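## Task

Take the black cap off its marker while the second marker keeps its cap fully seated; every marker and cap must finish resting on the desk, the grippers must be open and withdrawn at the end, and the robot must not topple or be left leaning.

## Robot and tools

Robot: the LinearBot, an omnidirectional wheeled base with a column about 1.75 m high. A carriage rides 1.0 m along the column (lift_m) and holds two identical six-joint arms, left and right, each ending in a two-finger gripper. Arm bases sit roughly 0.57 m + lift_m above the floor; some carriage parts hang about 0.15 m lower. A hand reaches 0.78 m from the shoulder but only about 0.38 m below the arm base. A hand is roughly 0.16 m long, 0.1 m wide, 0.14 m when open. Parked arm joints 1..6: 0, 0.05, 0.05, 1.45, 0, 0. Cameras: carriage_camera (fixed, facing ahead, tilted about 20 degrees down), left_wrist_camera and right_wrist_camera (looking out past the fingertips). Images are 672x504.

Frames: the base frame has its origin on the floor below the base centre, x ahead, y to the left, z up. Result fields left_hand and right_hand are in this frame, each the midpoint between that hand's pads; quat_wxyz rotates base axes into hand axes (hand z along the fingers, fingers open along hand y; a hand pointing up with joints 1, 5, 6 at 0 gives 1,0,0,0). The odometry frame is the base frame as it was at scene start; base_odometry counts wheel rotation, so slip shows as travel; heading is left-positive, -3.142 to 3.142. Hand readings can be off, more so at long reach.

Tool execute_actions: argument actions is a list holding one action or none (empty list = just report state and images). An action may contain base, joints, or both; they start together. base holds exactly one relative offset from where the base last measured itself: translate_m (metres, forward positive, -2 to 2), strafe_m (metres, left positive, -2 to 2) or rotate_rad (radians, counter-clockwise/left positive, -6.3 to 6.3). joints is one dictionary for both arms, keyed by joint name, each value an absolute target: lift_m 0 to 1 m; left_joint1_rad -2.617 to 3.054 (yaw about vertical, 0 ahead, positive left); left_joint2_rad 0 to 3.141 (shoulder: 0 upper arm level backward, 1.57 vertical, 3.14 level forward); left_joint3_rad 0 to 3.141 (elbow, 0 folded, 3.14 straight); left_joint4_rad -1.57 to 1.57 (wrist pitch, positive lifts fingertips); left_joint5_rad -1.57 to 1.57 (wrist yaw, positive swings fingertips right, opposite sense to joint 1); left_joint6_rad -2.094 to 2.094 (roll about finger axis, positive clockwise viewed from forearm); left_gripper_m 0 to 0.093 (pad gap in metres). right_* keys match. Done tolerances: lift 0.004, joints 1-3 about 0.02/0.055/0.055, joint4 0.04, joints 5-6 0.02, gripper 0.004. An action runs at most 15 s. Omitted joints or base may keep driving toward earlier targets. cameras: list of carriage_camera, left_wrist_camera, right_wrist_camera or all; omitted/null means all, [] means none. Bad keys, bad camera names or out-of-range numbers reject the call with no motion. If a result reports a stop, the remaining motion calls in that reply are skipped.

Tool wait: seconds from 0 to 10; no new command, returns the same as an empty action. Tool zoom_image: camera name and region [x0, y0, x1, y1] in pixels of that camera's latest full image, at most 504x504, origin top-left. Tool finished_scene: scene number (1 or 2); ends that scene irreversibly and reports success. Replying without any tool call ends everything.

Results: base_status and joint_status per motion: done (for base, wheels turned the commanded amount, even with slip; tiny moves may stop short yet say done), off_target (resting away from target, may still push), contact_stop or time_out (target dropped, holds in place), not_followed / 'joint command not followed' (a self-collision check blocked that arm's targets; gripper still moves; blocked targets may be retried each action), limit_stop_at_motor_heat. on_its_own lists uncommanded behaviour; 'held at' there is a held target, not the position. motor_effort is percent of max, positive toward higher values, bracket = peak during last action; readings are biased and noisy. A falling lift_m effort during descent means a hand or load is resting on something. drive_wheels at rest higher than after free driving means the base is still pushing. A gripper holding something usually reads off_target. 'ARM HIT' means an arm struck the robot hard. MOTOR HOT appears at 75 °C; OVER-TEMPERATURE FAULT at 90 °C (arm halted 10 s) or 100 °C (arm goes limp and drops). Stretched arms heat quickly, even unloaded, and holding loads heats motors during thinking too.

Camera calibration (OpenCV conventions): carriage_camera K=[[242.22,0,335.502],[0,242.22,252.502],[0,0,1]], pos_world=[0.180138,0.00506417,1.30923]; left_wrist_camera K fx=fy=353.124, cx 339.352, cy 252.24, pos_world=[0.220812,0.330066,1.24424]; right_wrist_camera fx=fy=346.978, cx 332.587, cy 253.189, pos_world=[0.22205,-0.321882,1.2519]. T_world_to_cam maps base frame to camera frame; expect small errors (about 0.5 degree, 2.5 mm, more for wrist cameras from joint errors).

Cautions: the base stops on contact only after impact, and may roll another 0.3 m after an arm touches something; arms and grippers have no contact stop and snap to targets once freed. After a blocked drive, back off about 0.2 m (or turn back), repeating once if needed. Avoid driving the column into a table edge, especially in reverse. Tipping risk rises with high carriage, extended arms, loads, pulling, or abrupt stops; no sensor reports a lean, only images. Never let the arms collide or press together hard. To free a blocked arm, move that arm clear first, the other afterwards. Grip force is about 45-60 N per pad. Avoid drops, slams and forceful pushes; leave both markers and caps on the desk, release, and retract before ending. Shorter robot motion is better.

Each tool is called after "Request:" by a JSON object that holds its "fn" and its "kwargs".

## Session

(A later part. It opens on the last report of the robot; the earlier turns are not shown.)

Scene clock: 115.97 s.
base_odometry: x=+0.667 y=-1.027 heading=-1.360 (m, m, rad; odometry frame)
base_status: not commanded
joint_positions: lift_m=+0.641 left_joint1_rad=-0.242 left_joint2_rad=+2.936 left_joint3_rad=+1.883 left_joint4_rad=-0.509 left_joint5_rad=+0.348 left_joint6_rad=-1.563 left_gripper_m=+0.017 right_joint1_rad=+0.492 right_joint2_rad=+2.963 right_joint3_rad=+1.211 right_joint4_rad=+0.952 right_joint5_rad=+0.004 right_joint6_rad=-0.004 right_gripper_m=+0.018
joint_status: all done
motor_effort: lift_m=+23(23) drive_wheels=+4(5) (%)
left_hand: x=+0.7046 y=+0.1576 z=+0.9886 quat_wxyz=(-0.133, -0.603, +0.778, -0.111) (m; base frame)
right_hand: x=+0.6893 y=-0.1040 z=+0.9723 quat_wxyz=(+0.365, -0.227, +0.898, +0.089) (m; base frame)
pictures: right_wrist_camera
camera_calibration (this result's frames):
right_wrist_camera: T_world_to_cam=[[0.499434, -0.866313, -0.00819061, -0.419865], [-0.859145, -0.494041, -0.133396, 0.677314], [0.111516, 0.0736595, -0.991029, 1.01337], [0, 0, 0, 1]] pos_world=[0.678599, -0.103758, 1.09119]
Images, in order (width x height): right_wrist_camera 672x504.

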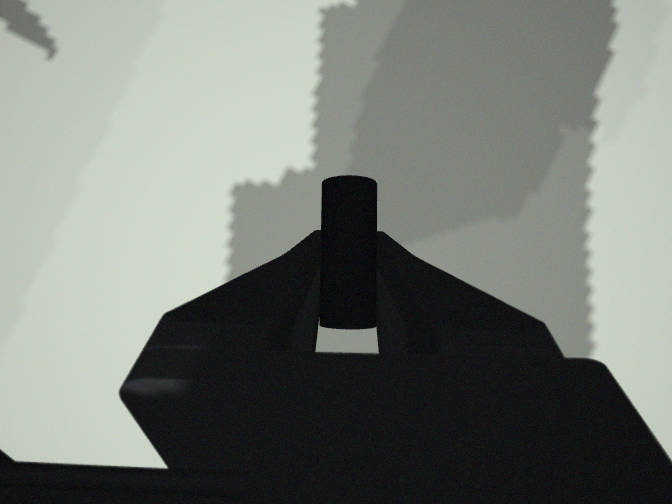

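Request:
{"fn": "execute_actions", "kwargs": {"actions": [{"joints":{"lift_m":0.637}}], "cameras": []}}

Request:
{"fn": "execute_actions", "kwargs": {"actions": [{"joints":{"right_gripper_m":0.035}}], "cameras": ["right_wrist_camera"]}}

Request:
{"fn": "execute_actions", "kwargs": {"actions": [{"joints":{"right_joint2_rad":2.6,"right_joint3_rad":1.0,"right_joint4_rad":0.85}}], "cameras": []}}

Request:
{"fn": "execute_actions", "kwargs": {"actions": [{"joints":{"lift_m":0.622}}]}}

Scene clock: 121.93 s.
base_odometry: x=+0.667 y=-1.027 heading=-1.360 (m, m, rad; odometry frame)
base_status: not commanded
joint_positions: lift_m=+0.637 left_joint1_rad=-0.242 left_joint2_rad=+2.934 left_joint3_rad=+1.883 left_joint4_rad=-0.508 left_joint5_rad=+0.348 left_joint6_rad=-1.563 left_gripper_m=+0.017 right_joint1_rad=+0.492 right_joint2_rad=+2.961 right_joint3_rad=+1.211 right_joint4_rad=+0.963 right_joint5_rad=+0.004 right_joint6_rad=-0.004 right_gripper_m=+0.018
joint_status: all done
motor_effort: lift_m=+23(25) drive_wheels=+3(4) (%)
left_hand: x=+0.7056 y=+0.1574 z=+0.9857 quat_wxyz=(-0.132, -0.603, +0.779, -0.112) (m; base frame)
right_hand: x=+0.6915 y=-0.1028 z=+0.9709 quat_wxyz=(+0.371, -0.226, +0.896, +0.090) (m; base frame)
pictures: none
No camera images: the call's "cameras" was empty. Leave "cameras" out to get every camera's image.

Scene clock: 122.47 s.
base_odometry: x=+0.667 y=-1.027 heading=-1.360 (m, m, rad; odometry frame)
base_status: not commanded
joint_positions: lift_m=+0.637 left_joint1_rad=-0.242 left_joint2_rad=+2.934 left_joint3_rad=+1.883 left_joint4_rad=-0.508 left_joint5_rad=+0.348 left_joint6_rad=-1.563 left_gripper_m=+0.017 right_joint1_rad=+0.492 right_joint2_rad=+2.961 right_joint3_rad=+1.211 right_joint4_rad=+0.963 right_joint5_rad=+0.002 right_joint6_rad=-0.004 right_gripper_m=+0.035
joint_status: all done
motor_effort: lift_m=+22(23) drive_wheels=+3(5) (%)
left_hand: x=+0.7056 y=+0.1574 z=+0.9857 quat_wxyz=(-0.132, -0.603, +0.779, -0.112) (m; base frame)
right_hand: x=+0.6914 y=-0.1025 z=+0.9710 quat_wxyz=(+0.371, -0.227, +0.896, +0.091) (m; base frame)
pictures: right_wrist_camera
camera_calibration (this result's frames):
right_wrist_camera: T_world_to_cam=[[0.500687, -0.86558, -0.0091363, -0.419499], [-0.856974, -0.494165, -0.146274, 0.69062], [0.122097, 0.081067, -0.989202, 1.00338], [0, 0, 0, 1]] pos_world=[0.679372, -0.103171, 1.08973]
Images, in order (width x height): right_wrist_camera 672x504.

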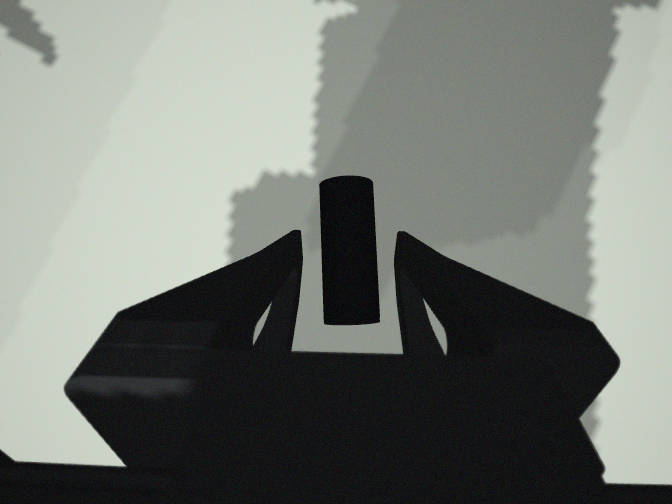

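Scene clock: 123.53 s.
base_odometry: x=+0.667 y=-1.027 heading=-1.360 (m, m, rad; odometry frame)
base_status: not commanded
joint_positions: lift_m=+0.637 left_joint1_rad=-0.242 left_joint2_rad=+2.934 left_joint3_rad=+1.883 left_joint4_rad=-0.508 left_joint5_rad=+0.348 left_joint6_rad=-1.563 left_gripper_m=+0.017 right_joint1_rad=+0.492 right_joint2_rad=+2.605 right_joint3_rad=+1.009 right_joint4_rad=+0.850 right_joint5_rad=+0.002 right_joint6_rad=-0.004 right_gripper_m=+0.035
joint_status: all done
motor_effort: lift_m=+23(21) drive_wheels=+4(5) (%)
left_hand: x=+0.7056 y=+0.1574 z=+0.9857 quat_wxyz=(-0.132, -0.603, +0.779, -0.112) (m; base frame)
right_hand: x=+0.7022 y=-0.0967 z=+1.0708 quat_wxyz=(+0.389, -0.225, +0.888, +0.096) (m; base frame)
pictures: none
No camera images: the call's "cameras" was empty. Leave "cameras" out to get every camera's image.

Scene clock: 124.17 s.
base_odometry: x=+0.667 y=-1.027 heading=-1.360 (m, m, rad; odometry frame)
base_status: not commanded
joint_positions: lift_m=+0.622 left_joint1_rad=-0.242 left_joint2_rad=+2.933 left_joint3_rad=+1.883 left_joint4_rad=-0.508 left_joint5_rad=+0.351 left_joint6_rad=-1.563 left_gripper_m=+0.017 right_joint1_rad=+0.492 right_joint2_rad=+2.606 right_joint3_rad=+1.009 right_joint4_rad=+0.842 right_joint5_rad=+0.002 right_joint6_rad=-0.004 right_gripper_m=+0.035
joint_status: all done
motor_effort: lift_m=+28(26) drive_wheels=+4(3) (%)
left_hand: x=+0.7058 y=+0.1569 z=+0.9710 quat_wxyz=(-0.133, -0.603, +0.778, -0.113) (m; base frame)
right_hand: x=+0.7009 y=-0.0974 z=+1.0541 quat_wxyz=(+0.385, -0.225, +0.890, +0.095) (m; base frame)
pictures: carriage_camera, left_wrist_camera, right_wrist_camera
camera_calibration (this result's frames):
carriage_camera: T_world_to_cam=[[-0.0232466, -0.999422, -0.0247857, 0.0496872], [-0.332761, 0.031114, -0.942498, 1.59749], [0.942724, -0.0136622, -0.333292, 0.374023], [0, 0, 0, 1]] pos_world=[0.180138, 0.00506417, 1.63152]
left_wrist_camera: T_world_to_cam=[[0.968802, -0.247757, -0.00620784, -0.635501], [-0.13553, -0.5506, 0.823694, -0.608023], [-0.207494, -0.797155, -0.567001, 0.944718], [0, 0, 0, 1]] pos_world=[0.729293, 0.26086, 1.03254]
right_wrist_camera: T_world_to_cam=[[0.500925, -0.865453, -0.0081139, -0.420324], [-0.852516, -0.491776, -0.177127, 0.743116], [0.149305, 0.0956444, -0.984155, 1.06104], [0, 0, 0, 1]] pos_world=[0.68565, -0.0998071, 1.17245]
Images, in order (width x height): carriage_camera 672x504, left_wrist_camera 672x504, right_wrist_camera 672x504.

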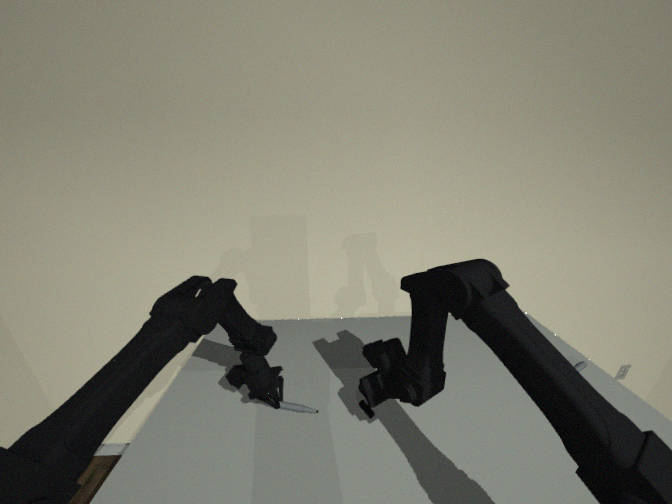

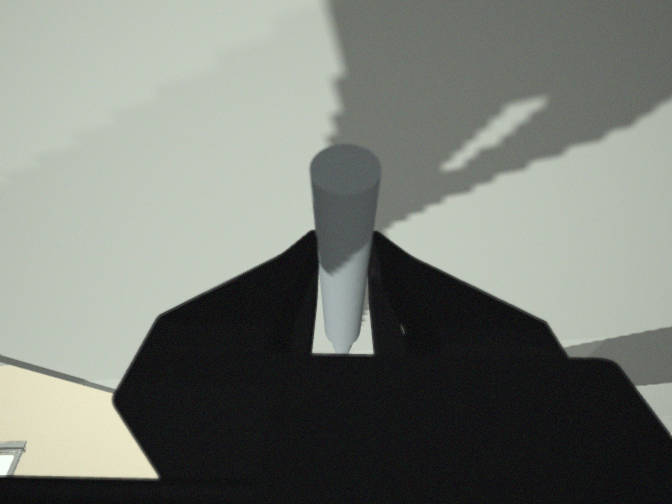

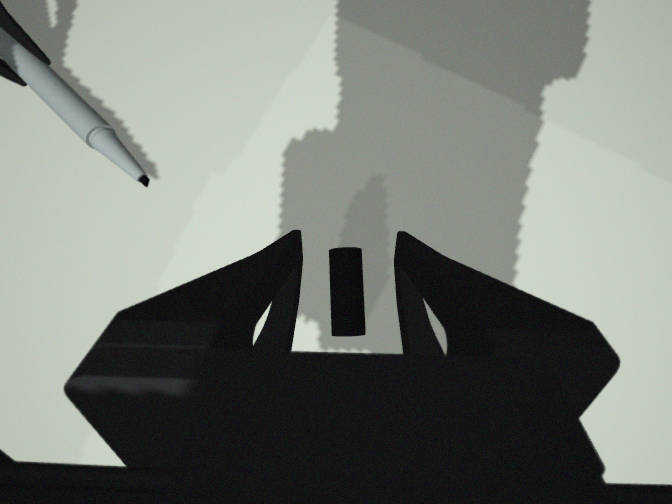

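Request:
{"fn": "execute_actions", "kwargs": {"actions": [{"joints":{"left_gripper_m":0.035}}], "cameras": []}}

Request:
{"fn": "execute_actions", "kwargs": {"actions": [{"joints":{"lift_m":0.74}}], "cameras": []}}

Request:
{"fn": "execute_actions", "kwargs": {"actions": [{"base":{"translate_m":-0.4},"joints":{"left_joint1_rad":0,"left_joint2_rad":0.05,"left_joint3_rad":0.05,"left_joint4_rad":1.45,"right_joint1_rad":0,"right_joint2_rad":0.05,"right_joint3_rad":0.05,"right_joint4_rad":1.45,"left_joint5_rad":0,"left_joint6_rad":0}}], "cameras": ["carriage_camera"]}}

Scene clock: 131.67 s.
base_odometry: x=+0.667 y=-1.027 heading=-1.360 (m, m, rad; odometry frame)
base_status: not commanded
joint_positions: lift_m=+0.622 left_joint1_rad=-0.242 left_joint2_rad=+2.933 left_joint3_rad=+1.883 left_joint4_rad=-0.508 left_joint5_rad=+0.351 left_joint6_rad=-1.563 left_gripper_m=+0.035 right_joint1_rad=+0.492 right_joint2_rad=+2.606 right_joint3_rad=+1.009 right_joint4_rad=+0.842 right_joint5_rad=+0.002 right_joint6_rad=-0.004 right_gripper_m=+0.035
joint_status: all done
motor_effort: lift_m=+25(26) drive_wheels=+4(3) (%)
left_hand: x=+0.7058 y=+0.1569 z=+0.9710 quat_wxyz=(-0.133, -0.603, +0.778, -0.113) (m; base frame)
right_hand: x=+0.7009 y=-0.0974 z=+1.0541 quat_wxyz=(+0.385, -0.225, +0.890, +0.095) (m; base frame)
pictures: none
No camera images: the call's "cameras" was empty. Leave "cameras" out to get every camera's image.

Scene clock: 132.67 s.
base_odometry: x=+0.667 y=-1.027 heading=-1.360 (m, m, rad; odometry frame)
base_status: not commanded
joint_positions: lift_m=+0.740 left_joint1_rad=-0.242 left_joint2_rad=+2.924 left_joint3_rad=+1.883 left_joint4_rad=-0.507 left_joint5_rad=+0.351 left_joint6_rad=-1.563 left_gripper_m=+0.035 right_joint1_rad=+0.492 right_joint2_rad=+2.606 right_joint3_rad=+1.009 right_joint4_rad=+0.844 right_joint5_rad=+0.002 right_joint6_rad=-0.004 right_gripper_m=+0.035
joint_status: all done
motor_effort: lift_m=+26(32) drive_wheels=+3(3) (%)
left_hand: x=+0.7089 y=+0.1562 z=+1.0927 quat_wxyz=(-0.130, -0.602, +0.779, -0.116) (m; base frame)
right_hand: x=+0.7013 y=-0.0972 z=+1.1725 quat_wxyz=(+0.386, -0.225, +0.890, +0.095) (m; base frame)
pictures: none
No camera images: the call's "cameras" was empty. Leave "cameras" out to get every camera's image.

Scene clock: 135.60 s.
base_odometry: x=+0.583 y=-0.636 heading=-1.360 (m, m, rad; odometry frame)
base_status: done
joint_positions: lift_m=+0.740 left_joint1_rad=+0.004 left_joint2_rad=+0.060 left_joint3_rad=+0.077 left_joint4_rad=+1.455 left_joint5_rad=-0.002 left_joint6_rad=-0.007 left_gripper_m=+0.035 right_joint1_rad=+0.004 right_joint2_rad=+0.060 right_joint3_rad=+0.059 right_joint4_rad=+1.457 right_joint5_rad=+0.004 right_joint6_rad=-0.004 right_gripper_m=+0.035
joint_status: all done
motor_effort: lift_m=+24(25) drive_wheels=+2(16) (%)
left_hand: x=+0.3027 y=+0.3239 z=+1.7769 quat_wxyz=(+0.999, -0.001, +0.049, -0.001) (m; base frame)
right_hand: x=+0.3079 y=-0.3242 z=+1.7722 quat_wxyz=(+0.998, +0.002, +0.058, +0.000) (m; base frame)
pictures: carriage_camera
camera_calibration (this result's frames):
carriage_camera: T_world_to_cam=[[-0.0232466, -0.999422, -0.0247857, 0.0526114], [-0.332761, 0.031114, -0.942498, 1.70869], [0.942724, -0.0136622, -0.333292, 0.413345], [0, 0, 0, 1]] pos_world=[0.180138, 0.00506417, 1.7495]
Images, in order (width x height): carriage_camera 672x504.

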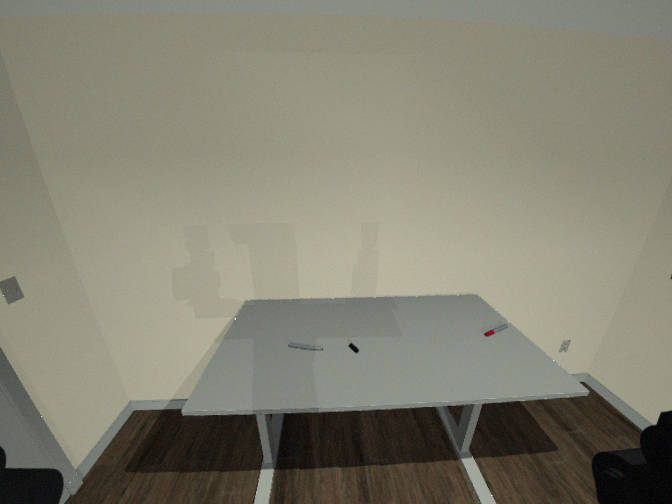

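Request:
{"fn": "finished_scene", "kwargs": {"scene": 2}}

The scene is finished: the task was done.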